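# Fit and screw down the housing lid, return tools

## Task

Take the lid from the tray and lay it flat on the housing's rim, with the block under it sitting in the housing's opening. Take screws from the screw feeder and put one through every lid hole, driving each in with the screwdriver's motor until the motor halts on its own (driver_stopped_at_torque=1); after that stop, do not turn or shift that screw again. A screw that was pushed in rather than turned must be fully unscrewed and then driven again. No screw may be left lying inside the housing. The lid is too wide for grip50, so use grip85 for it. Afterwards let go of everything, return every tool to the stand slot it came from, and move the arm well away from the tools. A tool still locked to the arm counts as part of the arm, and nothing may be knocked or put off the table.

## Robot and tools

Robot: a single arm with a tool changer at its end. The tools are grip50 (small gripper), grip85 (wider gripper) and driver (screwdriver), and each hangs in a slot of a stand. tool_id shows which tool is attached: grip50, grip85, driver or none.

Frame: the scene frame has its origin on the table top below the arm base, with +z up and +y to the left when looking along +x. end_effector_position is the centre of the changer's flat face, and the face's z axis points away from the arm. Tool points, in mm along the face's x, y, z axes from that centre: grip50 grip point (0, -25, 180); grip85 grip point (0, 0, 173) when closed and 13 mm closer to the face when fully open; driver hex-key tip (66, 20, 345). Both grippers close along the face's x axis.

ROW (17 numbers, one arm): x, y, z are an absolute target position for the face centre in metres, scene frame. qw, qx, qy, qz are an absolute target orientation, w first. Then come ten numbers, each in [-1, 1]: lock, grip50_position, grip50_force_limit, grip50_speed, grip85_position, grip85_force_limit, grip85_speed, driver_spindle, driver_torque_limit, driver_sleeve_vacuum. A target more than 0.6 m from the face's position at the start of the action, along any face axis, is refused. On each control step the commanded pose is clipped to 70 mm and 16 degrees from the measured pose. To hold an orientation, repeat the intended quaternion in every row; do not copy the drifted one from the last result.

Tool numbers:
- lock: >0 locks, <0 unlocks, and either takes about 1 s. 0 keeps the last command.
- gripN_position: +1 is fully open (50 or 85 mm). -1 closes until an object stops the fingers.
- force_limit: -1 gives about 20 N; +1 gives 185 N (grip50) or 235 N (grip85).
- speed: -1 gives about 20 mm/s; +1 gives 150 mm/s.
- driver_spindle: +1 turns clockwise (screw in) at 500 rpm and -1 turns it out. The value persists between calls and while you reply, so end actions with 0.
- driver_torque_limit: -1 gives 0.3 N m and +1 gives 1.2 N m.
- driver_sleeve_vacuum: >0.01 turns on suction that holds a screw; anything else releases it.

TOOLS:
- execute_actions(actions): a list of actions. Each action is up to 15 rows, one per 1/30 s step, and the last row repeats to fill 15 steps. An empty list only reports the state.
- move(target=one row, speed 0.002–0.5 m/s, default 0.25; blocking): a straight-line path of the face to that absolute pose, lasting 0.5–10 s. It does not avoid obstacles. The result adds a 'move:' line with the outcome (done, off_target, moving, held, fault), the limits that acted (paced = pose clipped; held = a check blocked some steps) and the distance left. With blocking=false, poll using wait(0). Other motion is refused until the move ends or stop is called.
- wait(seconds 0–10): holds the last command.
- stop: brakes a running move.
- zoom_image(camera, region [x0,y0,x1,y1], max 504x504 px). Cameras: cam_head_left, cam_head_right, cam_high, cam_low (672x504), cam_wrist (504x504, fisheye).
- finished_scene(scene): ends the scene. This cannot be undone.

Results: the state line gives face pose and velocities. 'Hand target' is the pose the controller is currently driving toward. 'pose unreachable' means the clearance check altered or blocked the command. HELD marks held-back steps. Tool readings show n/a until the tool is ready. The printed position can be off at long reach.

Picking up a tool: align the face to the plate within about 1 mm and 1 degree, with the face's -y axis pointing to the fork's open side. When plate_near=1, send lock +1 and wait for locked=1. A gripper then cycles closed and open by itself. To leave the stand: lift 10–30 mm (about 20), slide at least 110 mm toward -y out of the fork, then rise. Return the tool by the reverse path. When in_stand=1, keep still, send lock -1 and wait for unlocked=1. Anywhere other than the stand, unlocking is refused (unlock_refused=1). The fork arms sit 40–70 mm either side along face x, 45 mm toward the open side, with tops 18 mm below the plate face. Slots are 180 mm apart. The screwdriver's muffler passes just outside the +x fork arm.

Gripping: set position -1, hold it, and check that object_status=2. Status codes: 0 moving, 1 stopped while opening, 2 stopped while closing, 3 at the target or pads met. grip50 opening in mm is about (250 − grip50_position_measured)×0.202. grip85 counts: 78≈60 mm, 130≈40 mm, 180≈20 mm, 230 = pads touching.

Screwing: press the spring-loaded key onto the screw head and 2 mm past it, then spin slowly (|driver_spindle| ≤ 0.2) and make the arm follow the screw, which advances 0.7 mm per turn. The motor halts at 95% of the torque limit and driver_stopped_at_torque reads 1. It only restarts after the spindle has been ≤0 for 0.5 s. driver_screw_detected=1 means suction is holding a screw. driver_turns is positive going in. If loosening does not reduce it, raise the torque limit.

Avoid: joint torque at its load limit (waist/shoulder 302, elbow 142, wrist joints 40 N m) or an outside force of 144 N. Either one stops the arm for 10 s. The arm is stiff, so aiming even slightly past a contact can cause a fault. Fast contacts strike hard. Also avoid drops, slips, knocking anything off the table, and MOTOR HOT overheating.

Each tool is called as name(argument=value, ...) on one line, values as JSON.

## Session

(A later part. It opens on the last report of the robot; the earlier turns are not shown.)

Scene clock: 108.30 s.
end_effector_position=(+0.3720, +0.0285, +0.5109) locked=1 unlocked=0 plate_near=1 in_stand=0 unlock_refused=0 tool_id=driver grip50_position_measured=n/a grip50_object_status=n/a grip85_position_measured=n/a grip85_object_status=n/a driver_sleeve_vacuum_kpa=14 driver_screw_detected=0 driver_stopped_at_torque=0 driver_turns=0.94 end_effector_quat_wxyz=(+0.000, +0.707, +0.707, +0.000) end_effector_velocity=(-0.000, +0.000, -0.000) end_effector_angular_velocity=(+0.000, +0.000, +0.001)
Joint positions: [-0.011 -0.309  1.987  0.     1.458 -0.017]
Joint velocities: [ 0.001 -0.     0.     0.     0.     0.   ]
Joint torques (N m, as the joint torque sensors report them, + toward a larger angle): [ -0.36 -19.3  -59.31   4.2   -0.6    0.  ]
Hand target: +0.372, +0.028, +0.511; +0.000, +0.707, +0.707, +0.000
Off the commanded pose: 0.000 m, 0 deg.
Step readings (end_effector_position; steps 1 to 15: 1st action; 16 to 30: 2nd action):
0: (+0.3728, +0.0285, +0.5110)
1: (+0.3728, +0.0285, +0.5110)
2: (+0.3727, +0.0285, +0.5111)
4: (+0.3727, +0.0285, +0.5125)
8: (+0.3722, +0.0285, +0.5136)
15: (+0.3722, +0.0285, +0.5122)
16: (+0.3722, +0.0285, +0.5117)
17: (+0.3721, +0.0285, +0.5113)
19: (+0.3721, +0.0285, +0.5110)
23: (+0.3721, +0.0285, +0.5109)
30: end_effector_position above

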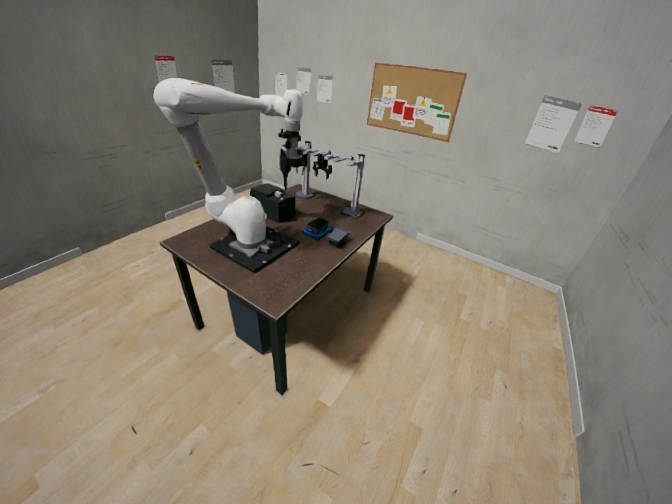

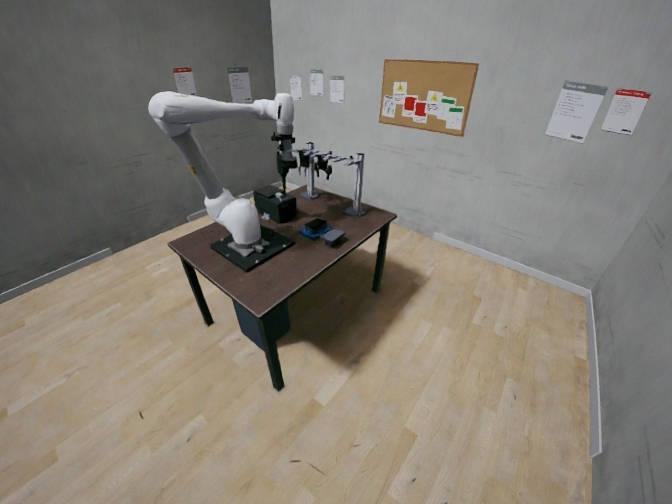

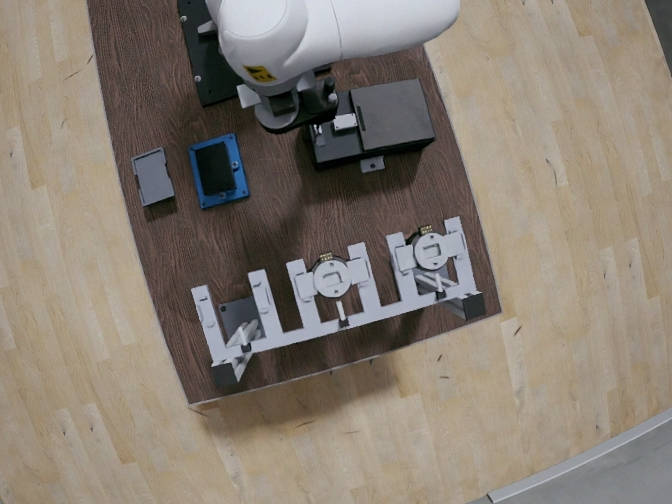

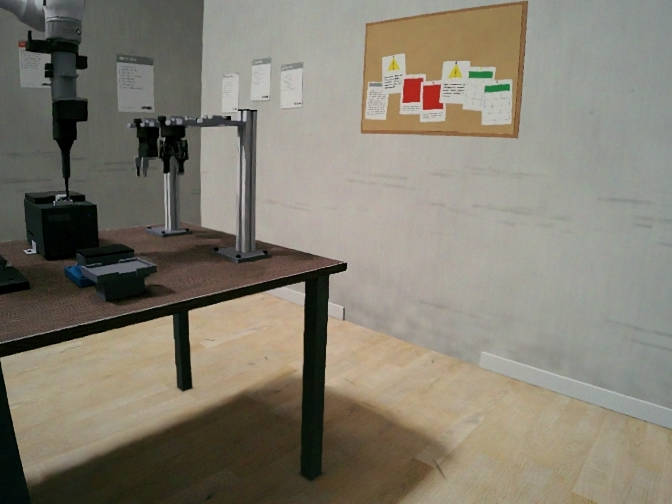

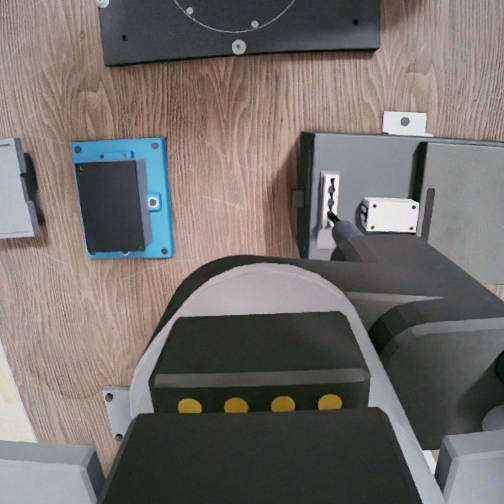

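execute_actions(actions=[[[0.3721,0.0285,0.5104,0,0.7071,0.7071,0,0,0,0,0,0,0,0,0.15,0,1],[0.3721,0.0285,0.510,0,0.7071,0.7071,0,0,0,0,0,0,0,0,0.15,0,1],[0.3721,0.0285,0.5097,0,0.7071,0.7071,0,0,0,0,0,0,0,0,0.15,0,1],[0.3721,0.0285,0.5094,0,0.7071,0.7071,0,0,0,0,0,0,0,0,0.15,0,1],[0.3721,0.0285,0.5094,0,0.7071,0.7071,0,0,0,0,0,0,0,0,0.15,0,1],[0.3721,0.0285,0.5094,0,0.7071,0.7071,0,0,0,0,0,0,0,0,0.15,0,1],[0.3721,0.0285,0.5094,0,0.7071,0.7071,0,0,0,0,0,0,0,0,0.15,0,1],[0.3721,0.0285,0.5094,0,0.7071,0.7071,0,0,0,0,0,0,0,0,0.15,0,1],[0.3721,0.0285,0.5094,0,0.7071,0.7071,0,0,0,0,0,0,0,0,0.15,0,1],[0.3721,0.0285,0.5094,0,0.7071,0.7071,0,0,0,0,0,0,0,0,0.15,0,1],[0.3721,0.0285,0.5094,0,0.7071,0.7071,0,0,0,0,0,0,0,0,0.15,0,1],[0.3721,0.0285,0.5094,0,0.7071,0.7071,0,0,0,0,0,0,0,0,0.15,0,1],[0.3721,0.0285,0.5094,0,0.7071,0.7071,0,0,0,0,0,0,0,0,0,0,1]]])

zoom_image(camera="cam_wrist", region=[300, 170, 360, 230])

Scene clock: 109.17 s.
end_effector_position=(+0.3721, +0.0285, +0.5094) locked=1 unlocked=0 plate_near=1 in_stand=0 unlock_refused=0 tool_id=driver grip50_position_measured=n/a grip50_object_status=n/a grip85_position_measured=n/a grip85_object_status=n/a driver_sleeve_vacuum_kpa=14 driver_screw_detected=0 driver_stopped_at_torque=0 driver_turns=1.42 end_effector_quat_wxyz=(+0.000, +0.707, +0.707, +0.000) end_effector_velocity=(+0.000, -0.000, -0.000) end_effector_angular_velocity=(-0.000, -0.000, +0.001)
Joint positions: [-0.011 -0.309  1.989  0.     1.455 -0.017]
Joint velocities: [-0.     0.     0.    -0.    -0.    -0.001]
Joint torques (N m, as the joint torque sensors report them, + toward a larger angle): [ -1.09 -18.82 -58.41   4.22  -0.83  -0.11]
Hand target: +0.372, +0.029, +0.509; -0.000, +0.707, +0.707, +0.000
Off the commanded pose: 0.000 m, 0 deg.
Step readings (end_effector_position):
0: (+0.3720, +0.0285, +0.5109)
1: (+0.3720, +0.0285, +0.5108)
2: (+0.3721, +0.0285, +0.5106)
4: (+0.3721, +0.0285, +0.5100)
8: (+0.3721, +0.0285, +0.5094)
15: end_effector_position above

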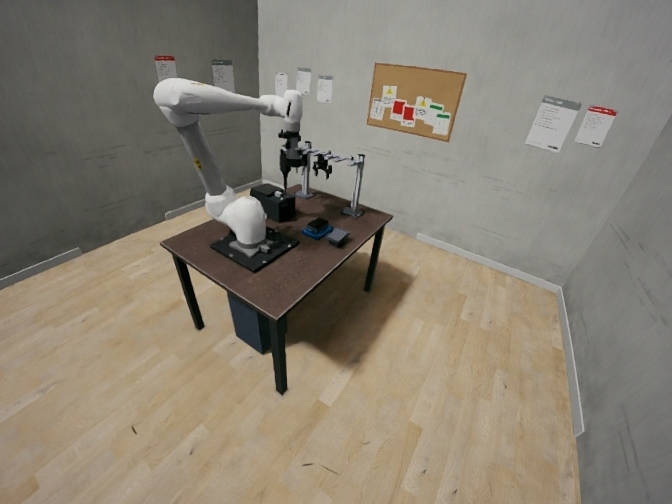

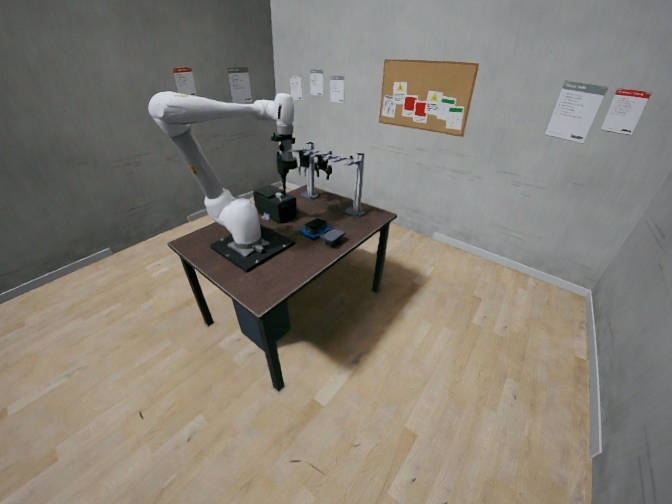

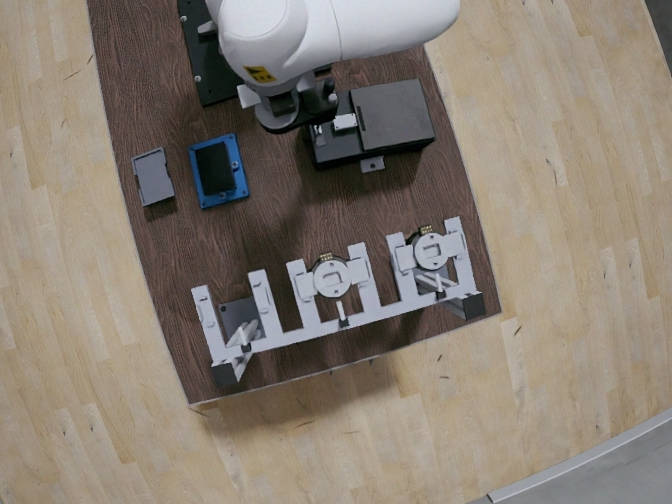

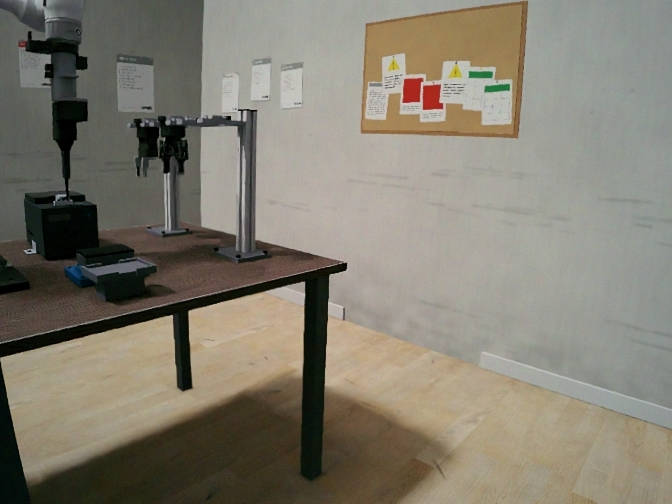

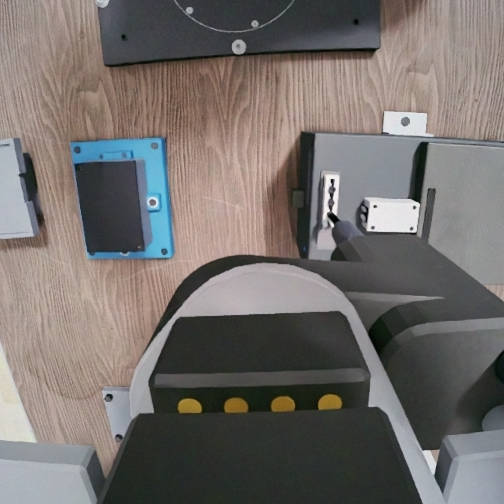

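Region (300, 170, 360, 230) of cam_wrist's 504x504 image, scaled by 8.400, with more detail than that image has.

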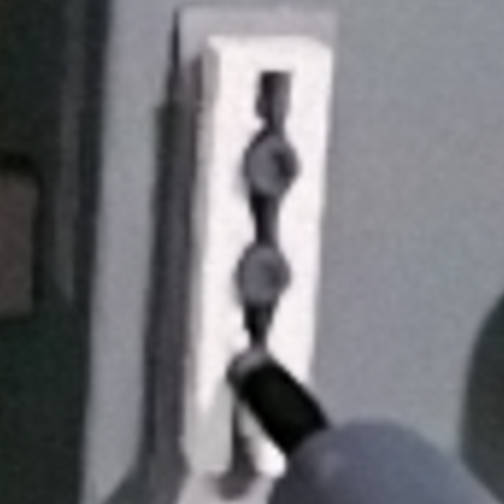

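execute_actions(actions=[[[0.3721,0.0286,0.5097,0,0.7071,0.7071,0,0,0,0,0,0,0,0,0.15,0,1],[0.3720,0.0286,0.510,0,0.7071,0.7071,0,0,0,0,0,0,0,0,0.15,0,1],[0.3720,0.0287,0.510,0,0.7071,0.7071,0,0,0,0,0,0,0,0,0.15,0,1],[0.3719,0.0287,0.510,0,0.7071,0.7071,0,0,0,0,0,0,0,0,0.15,0,1],[0.3719,0.0288,0.510,0,0.7071,0.7071,0,0,0,0,0,0,0,0,0.15,0,1],[0.3718,0.0288,0.510,0,0.7071,0.7071,0,0,0,0,0,0,0,0,0.15,0,1],[0.3718,0.0289,0.510,0,0.7071,0.7071,0,0,0,0,0,0,0,0,0.15,0,1],[0.3718,0.0289,0.510,0,0.7071,0.7071,0,0,0,0,0,0,0,0,0.15,0,1],[0.3718,0.0289,0.510,0,0.7071,0.7071,0,0,0,0,0,0,0,0,0.15,0,1],[0.3718,0.0289,0.510,0,0.7071,0.7071,0,0,0,0,0,0,0,0,0.15,0,1],[0.3718,0.0289,0.510,0,0.7071,0.7071,0,0,0,0,0,0,0,0,0.15,0,1],[0.3718,0.0289,0.510,0,0.7071,0.7071,0,0,0,0,0,0,0,0,0.15,0,1],[0.3718,0.0289,0.510,0,0.7071,0.7071,0,0,0,0,0,0,0,0,0.15,0,1],[0.3718,0.0289,0.510,0,0.7071,0.7071,0,0,0,0,0,0,0,0,0,0,1]]])

zoom_image(camera="cam_wrist", region=[300, 170, 360, 230])

Scene clock: 110.20 s.
end_effector_position=(+0.3719, +0.0289, +0.5098) locked=1 unlocked=0 plate_near=1 in_stand=0 unlock_refused=0 tool_id=driver grip50_position_measured=n/a grip50_object_status=n/a grip85_position_measured=n/a grip85_object_status=n/a driver_sleeve_vacuum_kpa=14 driver_screw_detected=0 driver_stopped_at_torque=0 driver_turns=1.93 end_effector_quat_wxyz=(-0.000, +0.707, +0.707, -0.000) end_effector_velocity=(-0.000, +0.000, +0.001) end_effector_angular_velocity=(-0.000, -0.002, +0.000)
Joint positions: [-0.01  -0.309  1.988  0.     1.456 -0.016]
Joint velocities: [ 0.001 -0.002 -0.001 -0.    -0.     0.   ]
Joint torques (N m, as the joint torque sensors report them, + toward a larger angle): [ -0.96 -18.71 -59.82   4.39  -0.94   0.15]
Hand target: +0.372, +0.029, +0.510; -0.000, +0.707, +0.707, +0.000
Off the commanded pose: 0.000 m, 0 deg.
Step readings (end_effector_position):
0: (+0.3721, +0.0285, +0.5094)
1: (+0.3721, +0.0285, +0.5094)
2: (+0.3721, +0.0285, +0.5094)
4: (+0.3720, +0.0285, +0.5094)
8: (+0.3719, +0.0288, +0.5095)
15: end_effector_position above

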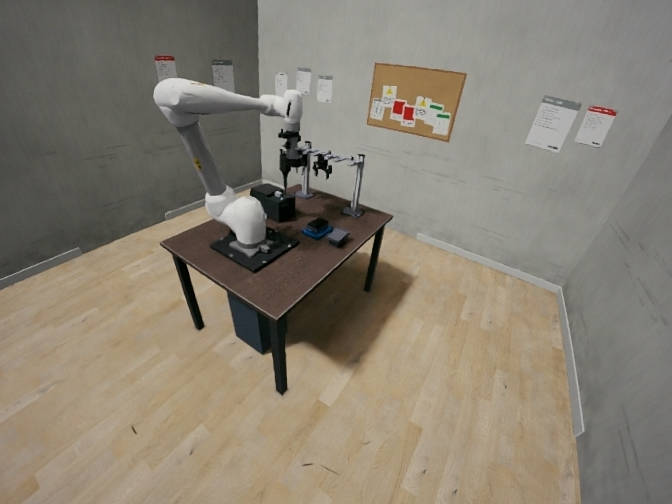

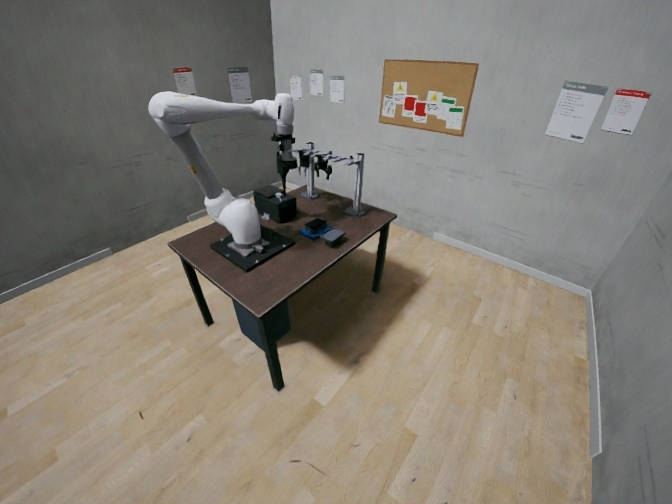

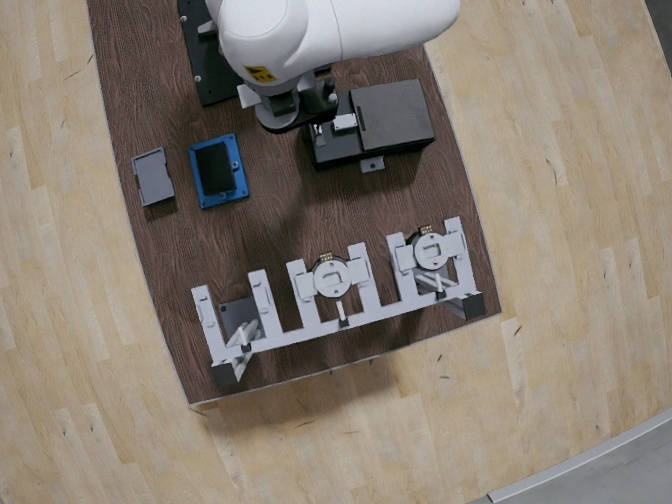

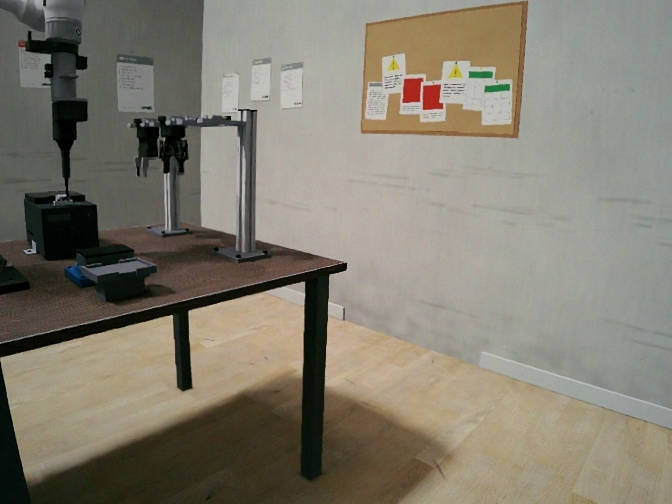

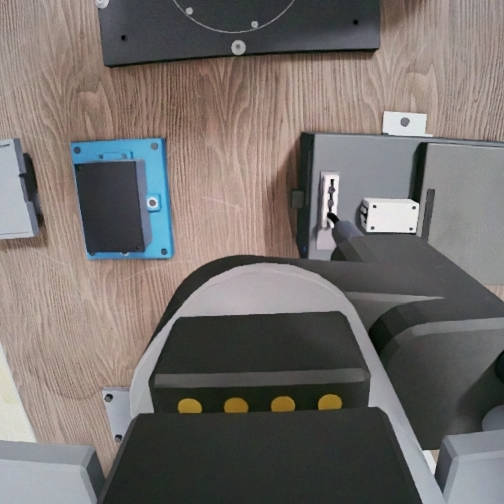

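Region (300, 170, 360, 230) of cam_wrist's 504x504 image, scaled by 8.400, with more detail than that image has.

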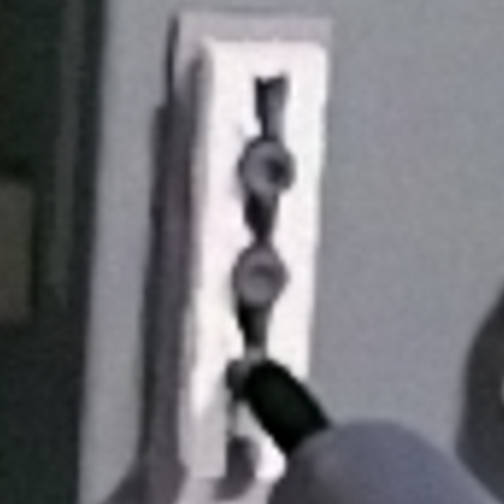

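execute_actions(actions=[[[0.3719,0.0287,0.510,0,0.7071,0.7071,0,0,0,0,0,0,0,0,0.15,0,1],[0.3720,0.0285,0.510,0,0.7071,0.7071,0,0,0,0,0,0,0,0,0.15,0,1],[0.3721,0.0283,0.510,0,0.7071,0.7071,0,0,0,0,0,0,0,0,0.15,0,1],[0.3722,0.0281,0.510,0,0.7071,0.7071,0,0,0,0,0,0,0,0,0.15,0,1],[0.3722,0.0280,0.510,0,0.7071,0.7071,0,0,0,0,0,0,0,0,0.15,0,1],[0.3722,0.0280,0.510,0,0.7071,0.7071,0,0,0,0,0,0,0,0,0.15,0,1],[0.3722,0.0280,0.510,0,0.7071,0.7071,0,0,0,0,0,0,0,0,0.15,0,1],[0.3722,0.0280,0.510,0,0.7071,0.7071,0,0,0,0,0,0,0,0,0.15,0,1],[0.3722,0.0280,0.510,0,0.7071,0.7071,0,0,0,0,0,0,0,0,0.15,0,1],[0.3722,0.0280,0.510,0,0.7071,0.7071,0,0,0,0,0,0,0,0,0.15,0,1],[0.3722,0.0280,0.510,0,0.7071,0.7071,0,0,0,0,0,0,0,0,0.15,0,1],[0.3722,0.0280,0.510,0,0.7071,0.7071,0,0,0,0,0,0,0,0,0.15,0,1],[0.3722,0.0280,0.510,0,0.7071,0.7071,0,0,0,0,0,0,0,0,0.15,0,1],[0.3722,0.0280,0.510,0,0.7071,0.7071,0,0,0,0,0,0,0,0,0.15,0,1],[0.3722,0.0280,0.510,0,0.7071,0.7071,0,0,0,0,0,0,0,0,0,0,1]]])

zoom_image(camera="cam_wrist", region=[300, 170, 360, 230])

Scene clock: 111.17 s.
end_effector_position=(+0.3721, +0.0280, +0.5101) locked=1 unlocked=0 plate_near=1 in_stand=0 unlock_refused=0 tool_id=driver grip50_position_measured=n/a grip50_object_status=n/a grip85_position_measured=n/a grip85_object_status=n/a driver_sleeve_vacuum_kpa=40 driver_screw_detected=1 driver_stopped_at_torque=0 driver_turns=2.49 end_effector_quat_wxyz=(+0.000, +0.707, +0.707, +0.000) end_effector_velocity=(+0.001, -0.000, -0.001) end_effector_angular_velocity=(-0.001, +0.001, +0.000)
Joint positions: [-0.012 -0.309  1.988  0.     1.456 -0.018]
Joint velocities: [-0.     0.002 -0.    -0.001 -0.    -0.   ]
Joint torques (N m, as the joint torque sensors report them, + toward a larger angle): [ -1.91 -20.69 -61.43   3.9   -2.33   0.39]
Hand target: +0.372, +0.028, +0.510; +0.000, +0.707, +0.707, -0.000
Off the commanded pose: 0.000 m, 0 deg.
Step readings (end_effector_position):
0: (+0.3718, +0.0289, +0.5100)
1: (+0.3718, +0.0289, +0.5100)
2: (+0.3718, +0.0289, +0.5100)
4: (+0.3719, +0.0286, +0.5101)
8: (+0.3720, +0.0281, +0.5102)
15: end_effector_position above

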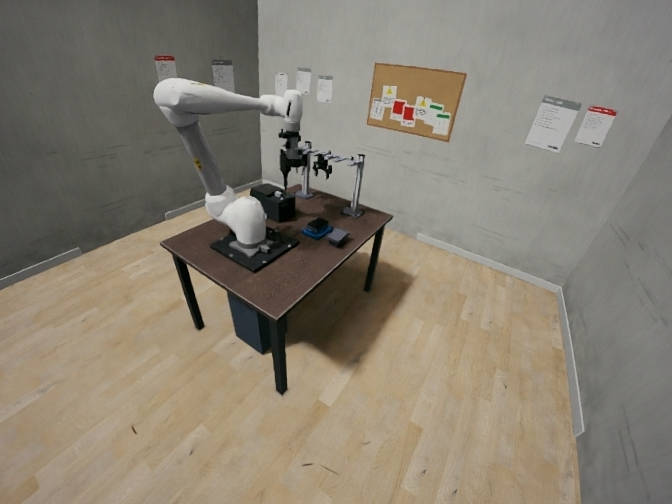

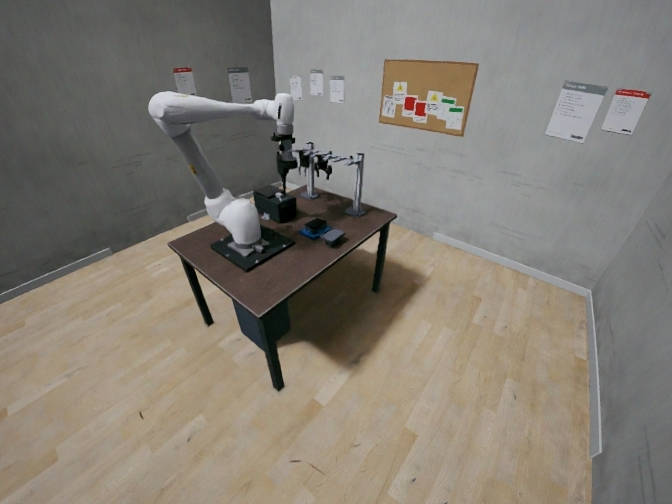

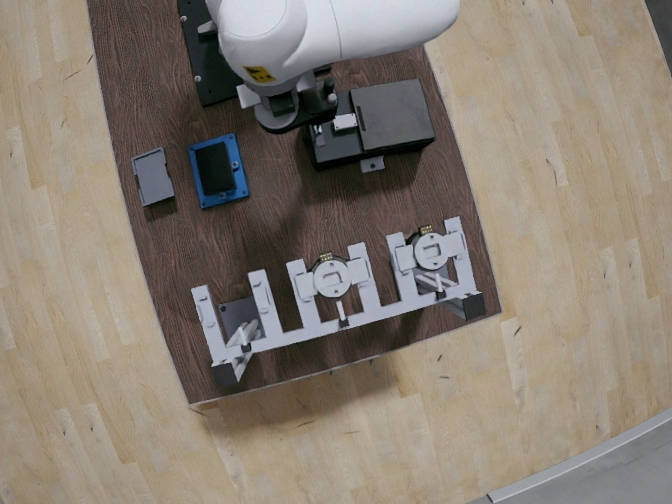

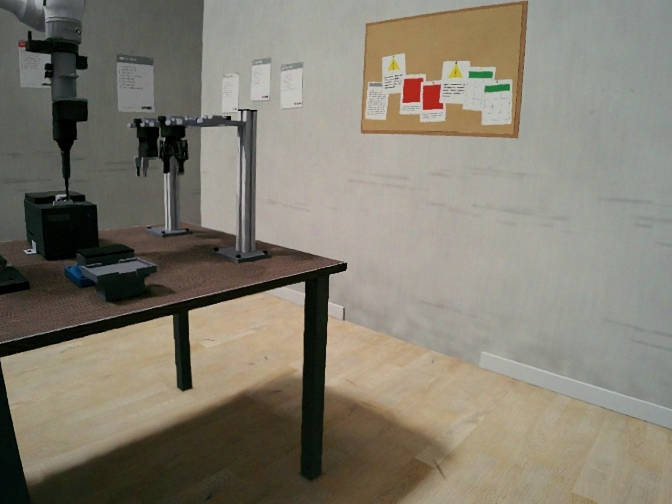

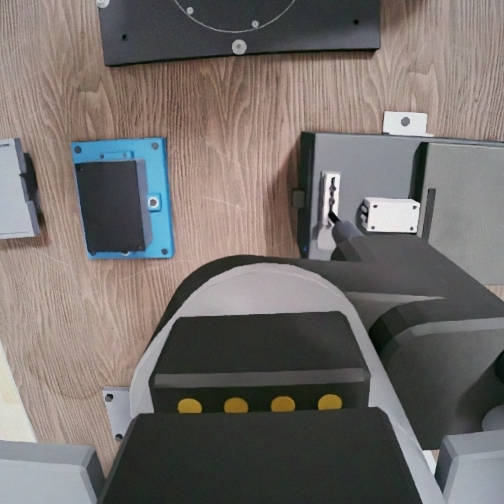

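Region (300, 170, 360, 230) of cam_wrist's 504x504 image, scaled by 8.400, with more detail than that image has.

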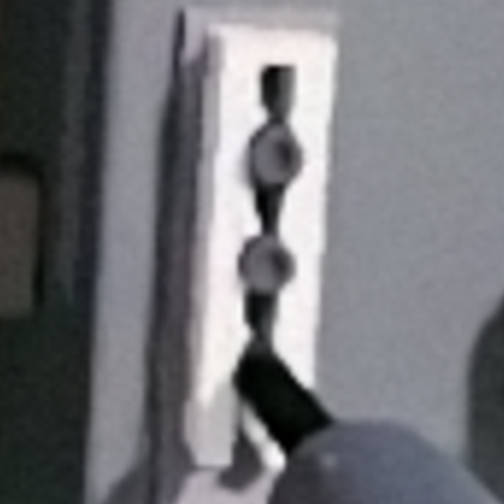

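execute_actions(actions=[[[0.3715,0.0283,0.510,0,0.7071,0.7071,0,0,0,0,0,0,0,0,0,0,1]]])

zoom_image(camera="cam_wrist", region=[300, 170, 360, 230])

Scene clock: 111.87 s.
end_effector_position=(+0.3716, +0.0283, +0.5100) locked=1 unlocked=0 plate_near=1 in_stand=0 unlock_refused=0 tool_id=driver grip50_position_measured=n/a grip50_object_status=n/a grip85_position_measured=n/a grip85_object_status=n/a driver_sleeve_vacuum_kpa=40 driver_screw_detected=1 driver_stopped_at_torque=0 driver_turns=2.49 end_effector_quat_wxyz=(+0.000, +0.707, +0.707, +0.000) end_effector_velocity=(-0.000, +0.000, -0.000) end_effector_angular_velocity=(+0.000, +0.000, +0.000)
Joint positions: [-0.011 -0.31   1.989  0.     1.457 -0.017]
Joint velocities: [-0.    -0.001  0.001  0.     0.    -0.   ]
Joint torques (N m, as the joint torque sensors report them, + toward a larger angle): [ -1.43 -22.06 -58.36   5.04  -0.31   0.06]
Hand target: +0.371, +0.028, +0.510; -0.000, +0.707, +0.707, +0.000
Off the commanded pose: 0.000 m, 0 deg.
Step readings (end_effector_position):
0: (+0.3722, +0.0280, +0.5100)
1: (+0.3722, +0.0280, +0.5100)
2: (+0.3721, +0.0280, +0.5100)
4: (+0.3720, +0.0281, +0.5101)
8: (+0.3718, +0.0282, +0.5101)
15: end_effector_position above

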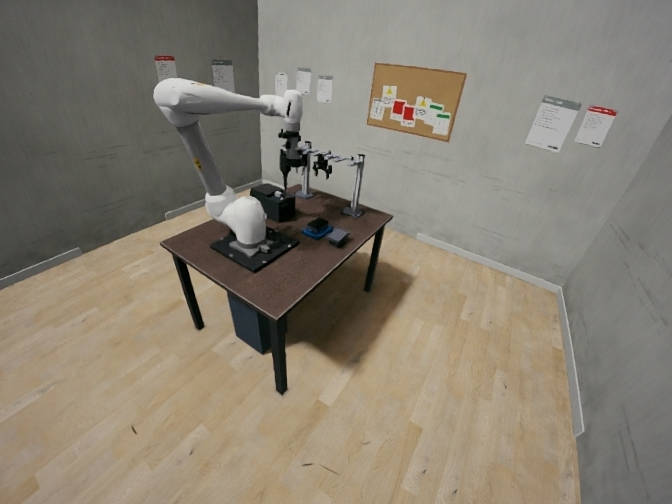

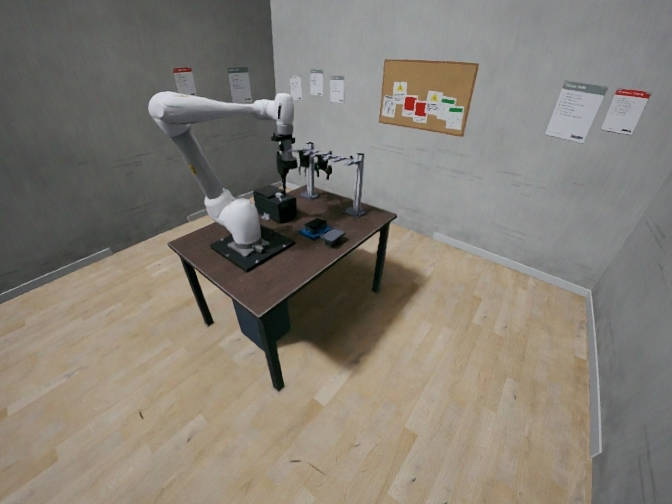

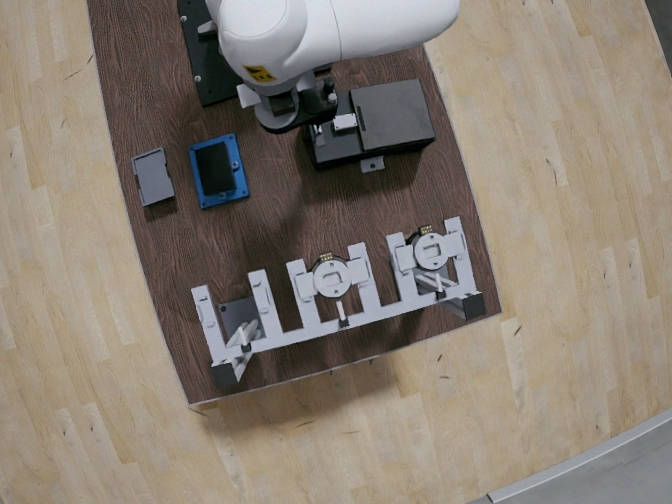

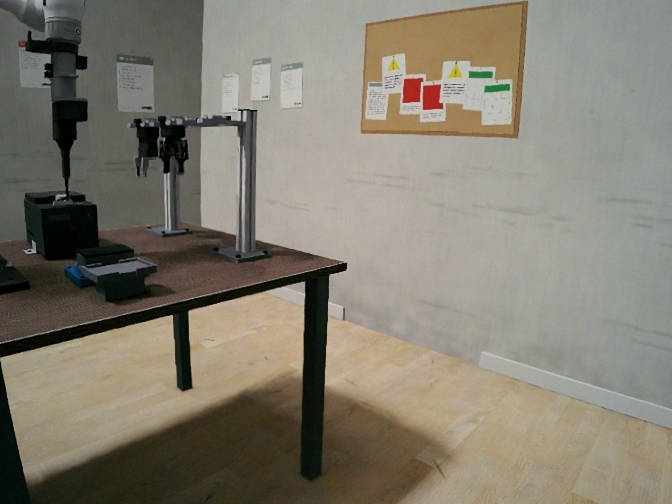

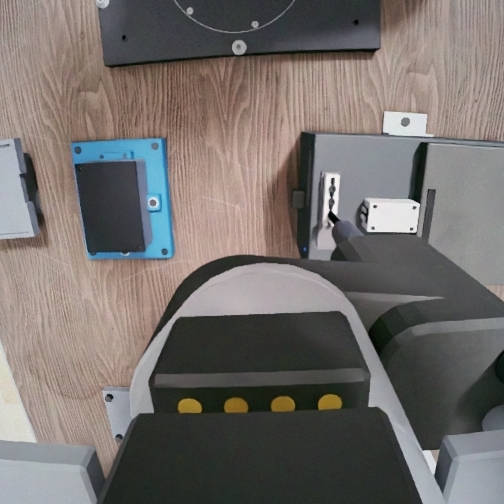

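Region (300, 170, 360, 230) of cam_wrist's 504x504 image, scaled by 8.400, with more detail than that image has.

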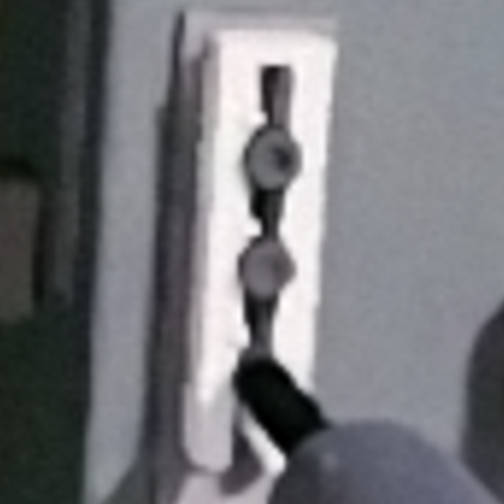

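Lateral load is gone. Lift.

move(target=[0.3716,0.0282,0.54,0,0.7071,0.7071,0,0,0,0,0,0,0,0,0,0,1], speed=0.04)

zoom_image(camera="cam_wrist", region=[300, 170, 360, 230])

zoom_image(camera="cam_low", region=[40, 165, 90, 215])

Scene clock: 112.97 s.
end_effector_position=(+0.3715, +0.0282, +0.5400) locked=1 unlocked=0 plate_near=1 in_stand=0 unlock_refused=0 tool_id=driver grip50_position_measured=n/a grip50_object_status=n/a grip85_position_measured=n/a grip85_object_status=n/a driver_sleeve_vacuum_kpa=40 driver_screw_detected=1 driver_stopped_at_torque=0 driver_turns=2.49 end_effector_quat_wxyz=(-0.000, +0.707, +0.707, -0.000) end_effector_velocity=(+0.000, +0.000, +0.000) end_effector_angular_velocity=(+0.001, -0.001, -0.000)
Joint positions: [-0.012 -0.315  1.938  0.     1.512 -0.018]
Joint velocities: [-0.    -0.    -0.     0.001 -0.001  0.   ]
Joint torques (N m, as the joint torque sensors report them, + toward a larger angle): [ -0.11 -22.3  -61.62   5.19  -0.53   0.03]
Hand target: +0.372, +0.028, +0.540; +0.000, +0.707, +0.707, -0.000
Off the commanded pose: 0.000 m, 0 deg.
move: done

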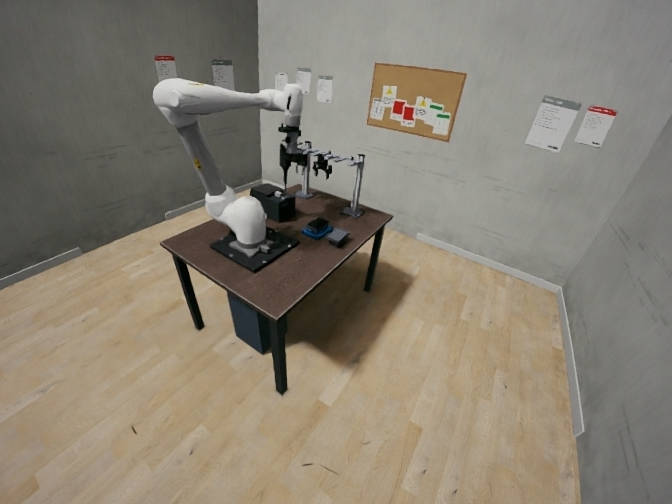

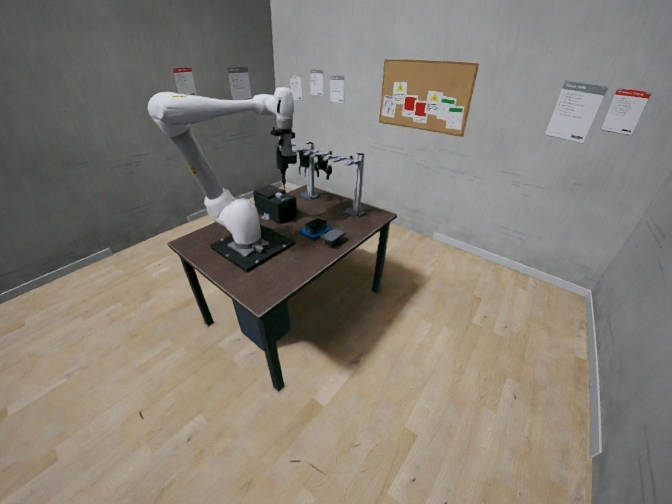

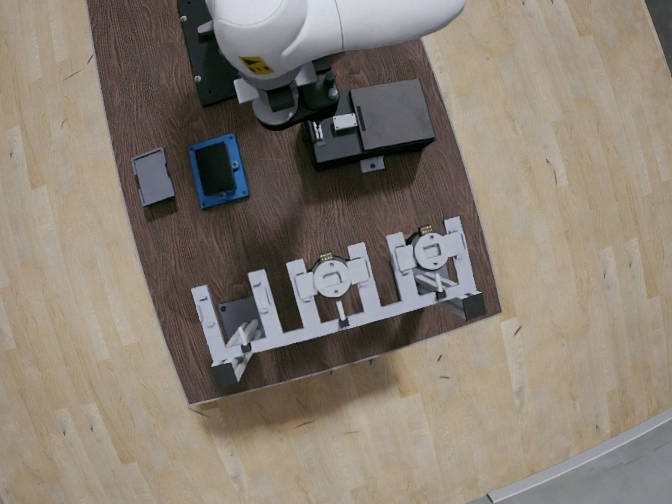

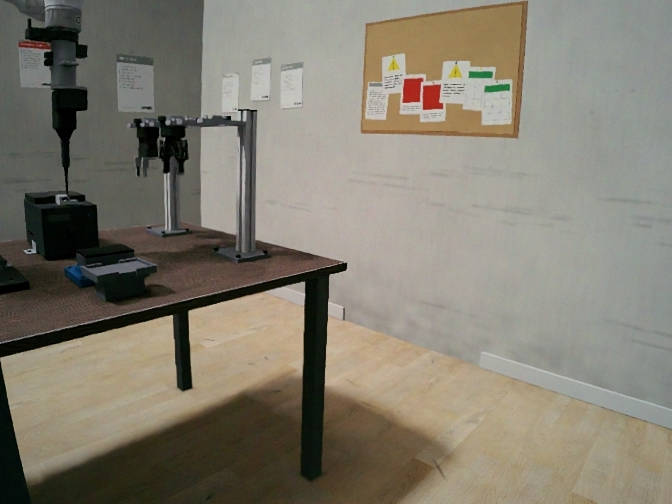

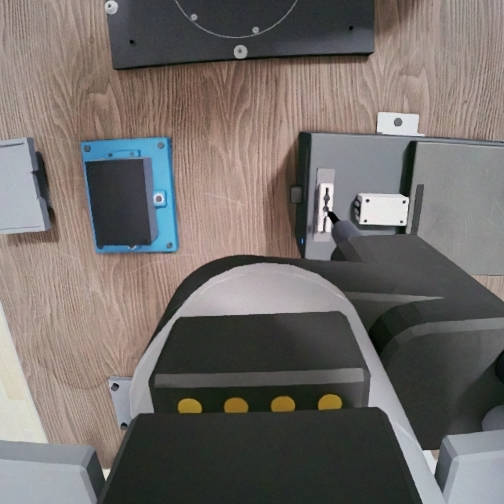

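Region (300, 170, 360, 230) of cam_wrist's 504x504 image, scaled by 8.400, with more detail than that image has.

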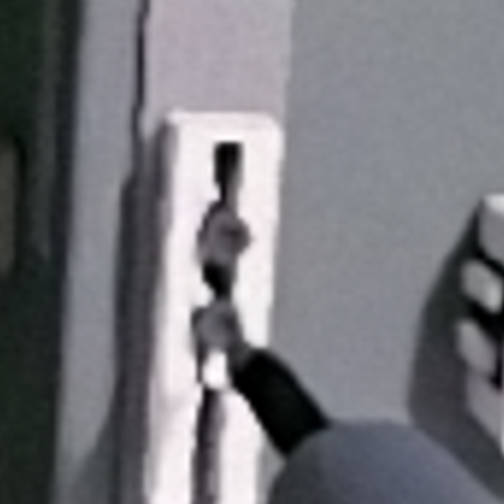

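Region (40, 165, 90, 215) of cam_low's 672x504 image, scaled by 10.080, with more detail than that image has.

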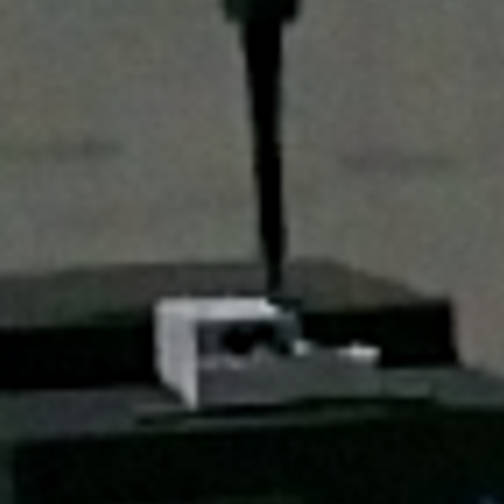

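move(target=[0.4285,-0.2073,0.44,0,0.7071,0.7071,0,0,0,0,0,0,0,0,0,0,1], speed=0.2)

zoom_image(camera="cam_wrist", region=[300, 170, 360, 230])

zoom_image(camera="cam_low", region=[70, 200, 150, 280])

Scene clock: 114.87 s.
end_effector_position=(+0.4289, -0.2073, +0.4400) locked=1 unlocked=0 plate_near=1 in_stand=0 unlock_refused=0 tool_id=driver grip50_position_measured=n/a grip50_object_status=n/a grip85_position_measured=n/a grip85_object_status=n/a driver_sleeve_vacuum_kpa=40 driver_screw_detected=1 driver_stopped_at_torque=0 driver_turns=2.49 end_effector_quat_wxyz=(+0.000, +0.707, +0.707, -0.000) end_effector_velocity=(-0.000, -0.001, -0.000) end_effector_angular_velocity=(-0.000, +0.000, -0.000)
Joint positions: [-0.521 -0.105  1.959  0.003  1.283 -0.528]
Joint velocities: [-0.001  0.    -0.    -0.     0.    -0.   ]
Joint torques (N m, as the joint torque sensors report them, + toward a larger angle): [ -0.96 -44.06 -58.85   4.77  -0.23   0.1 ]
Hand target: +0.429, -0.207, +0.440; +0.000, +0.707, +0.707, -0.000
Off the commanded pose: 0.000 m, 0 deg.
move: done

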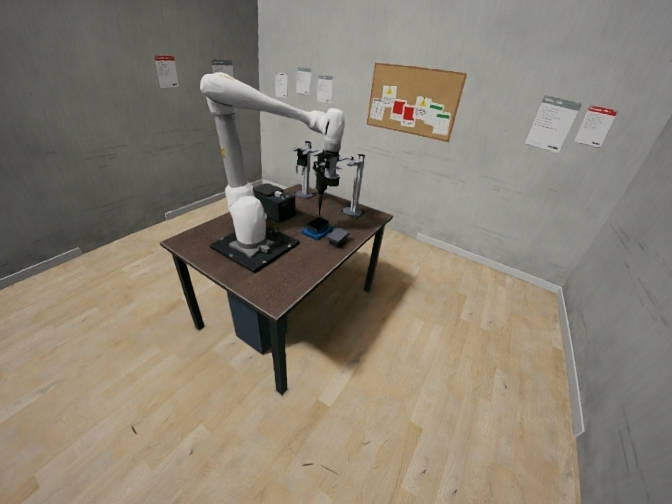

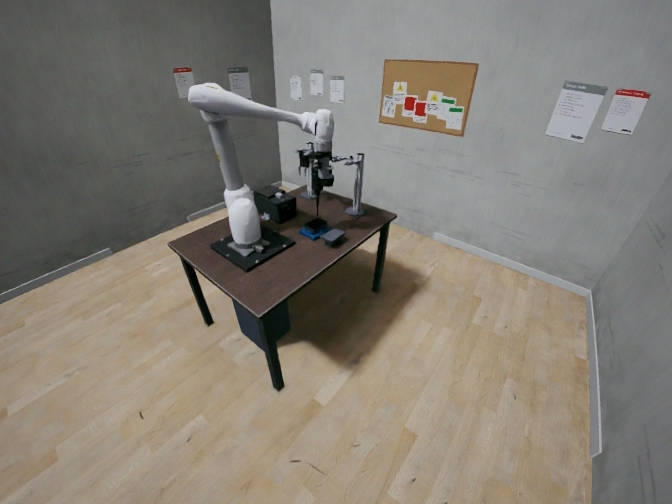

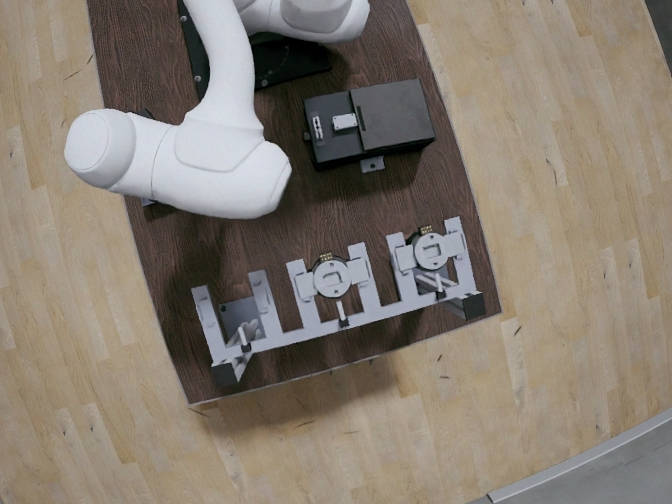

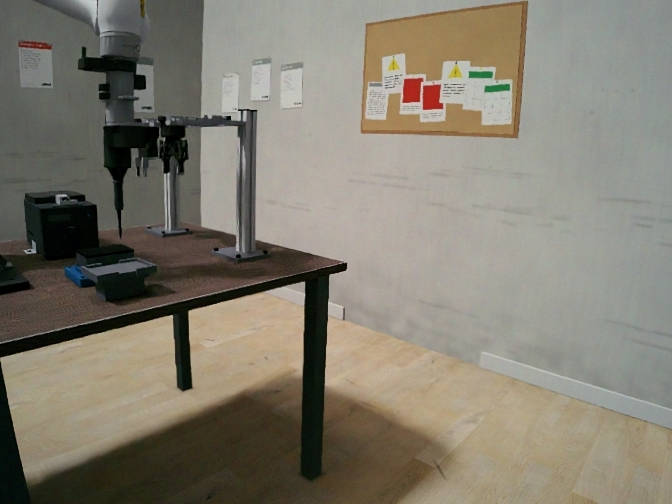

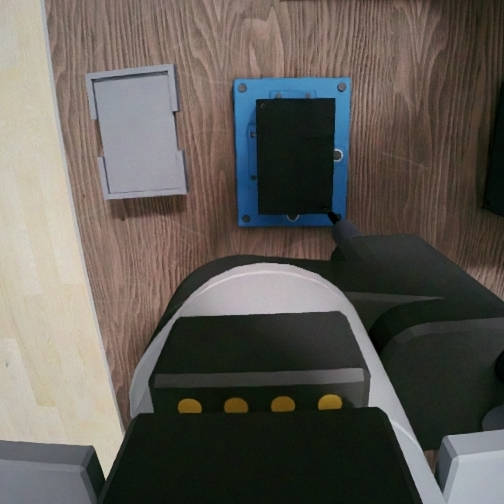

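Region (300, 170, 360, 230) of cam_wrist's 504x504 image, scaled by 8.400, with more detail than that image has.

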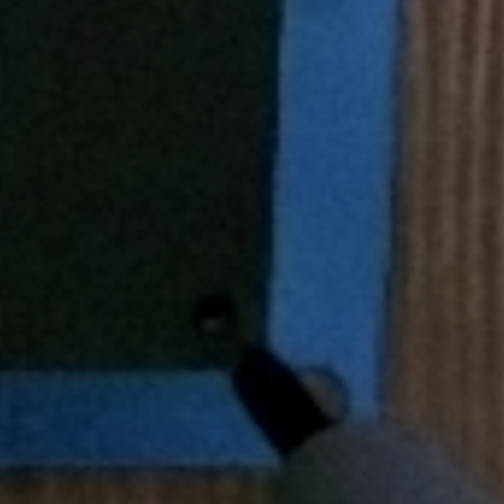

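Region (70, 200, 150, 280) of cam_low's 672x504 image, scaled by 6.300, with more detail than that image has.

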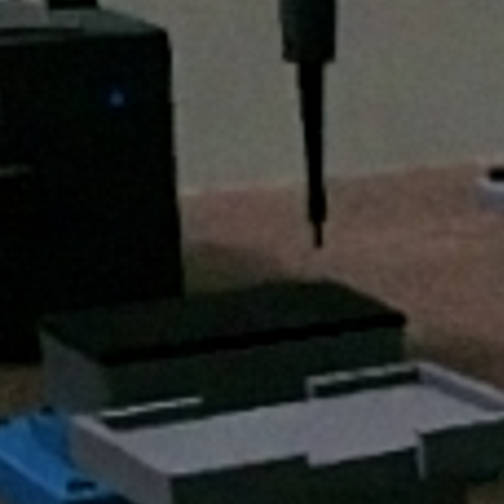

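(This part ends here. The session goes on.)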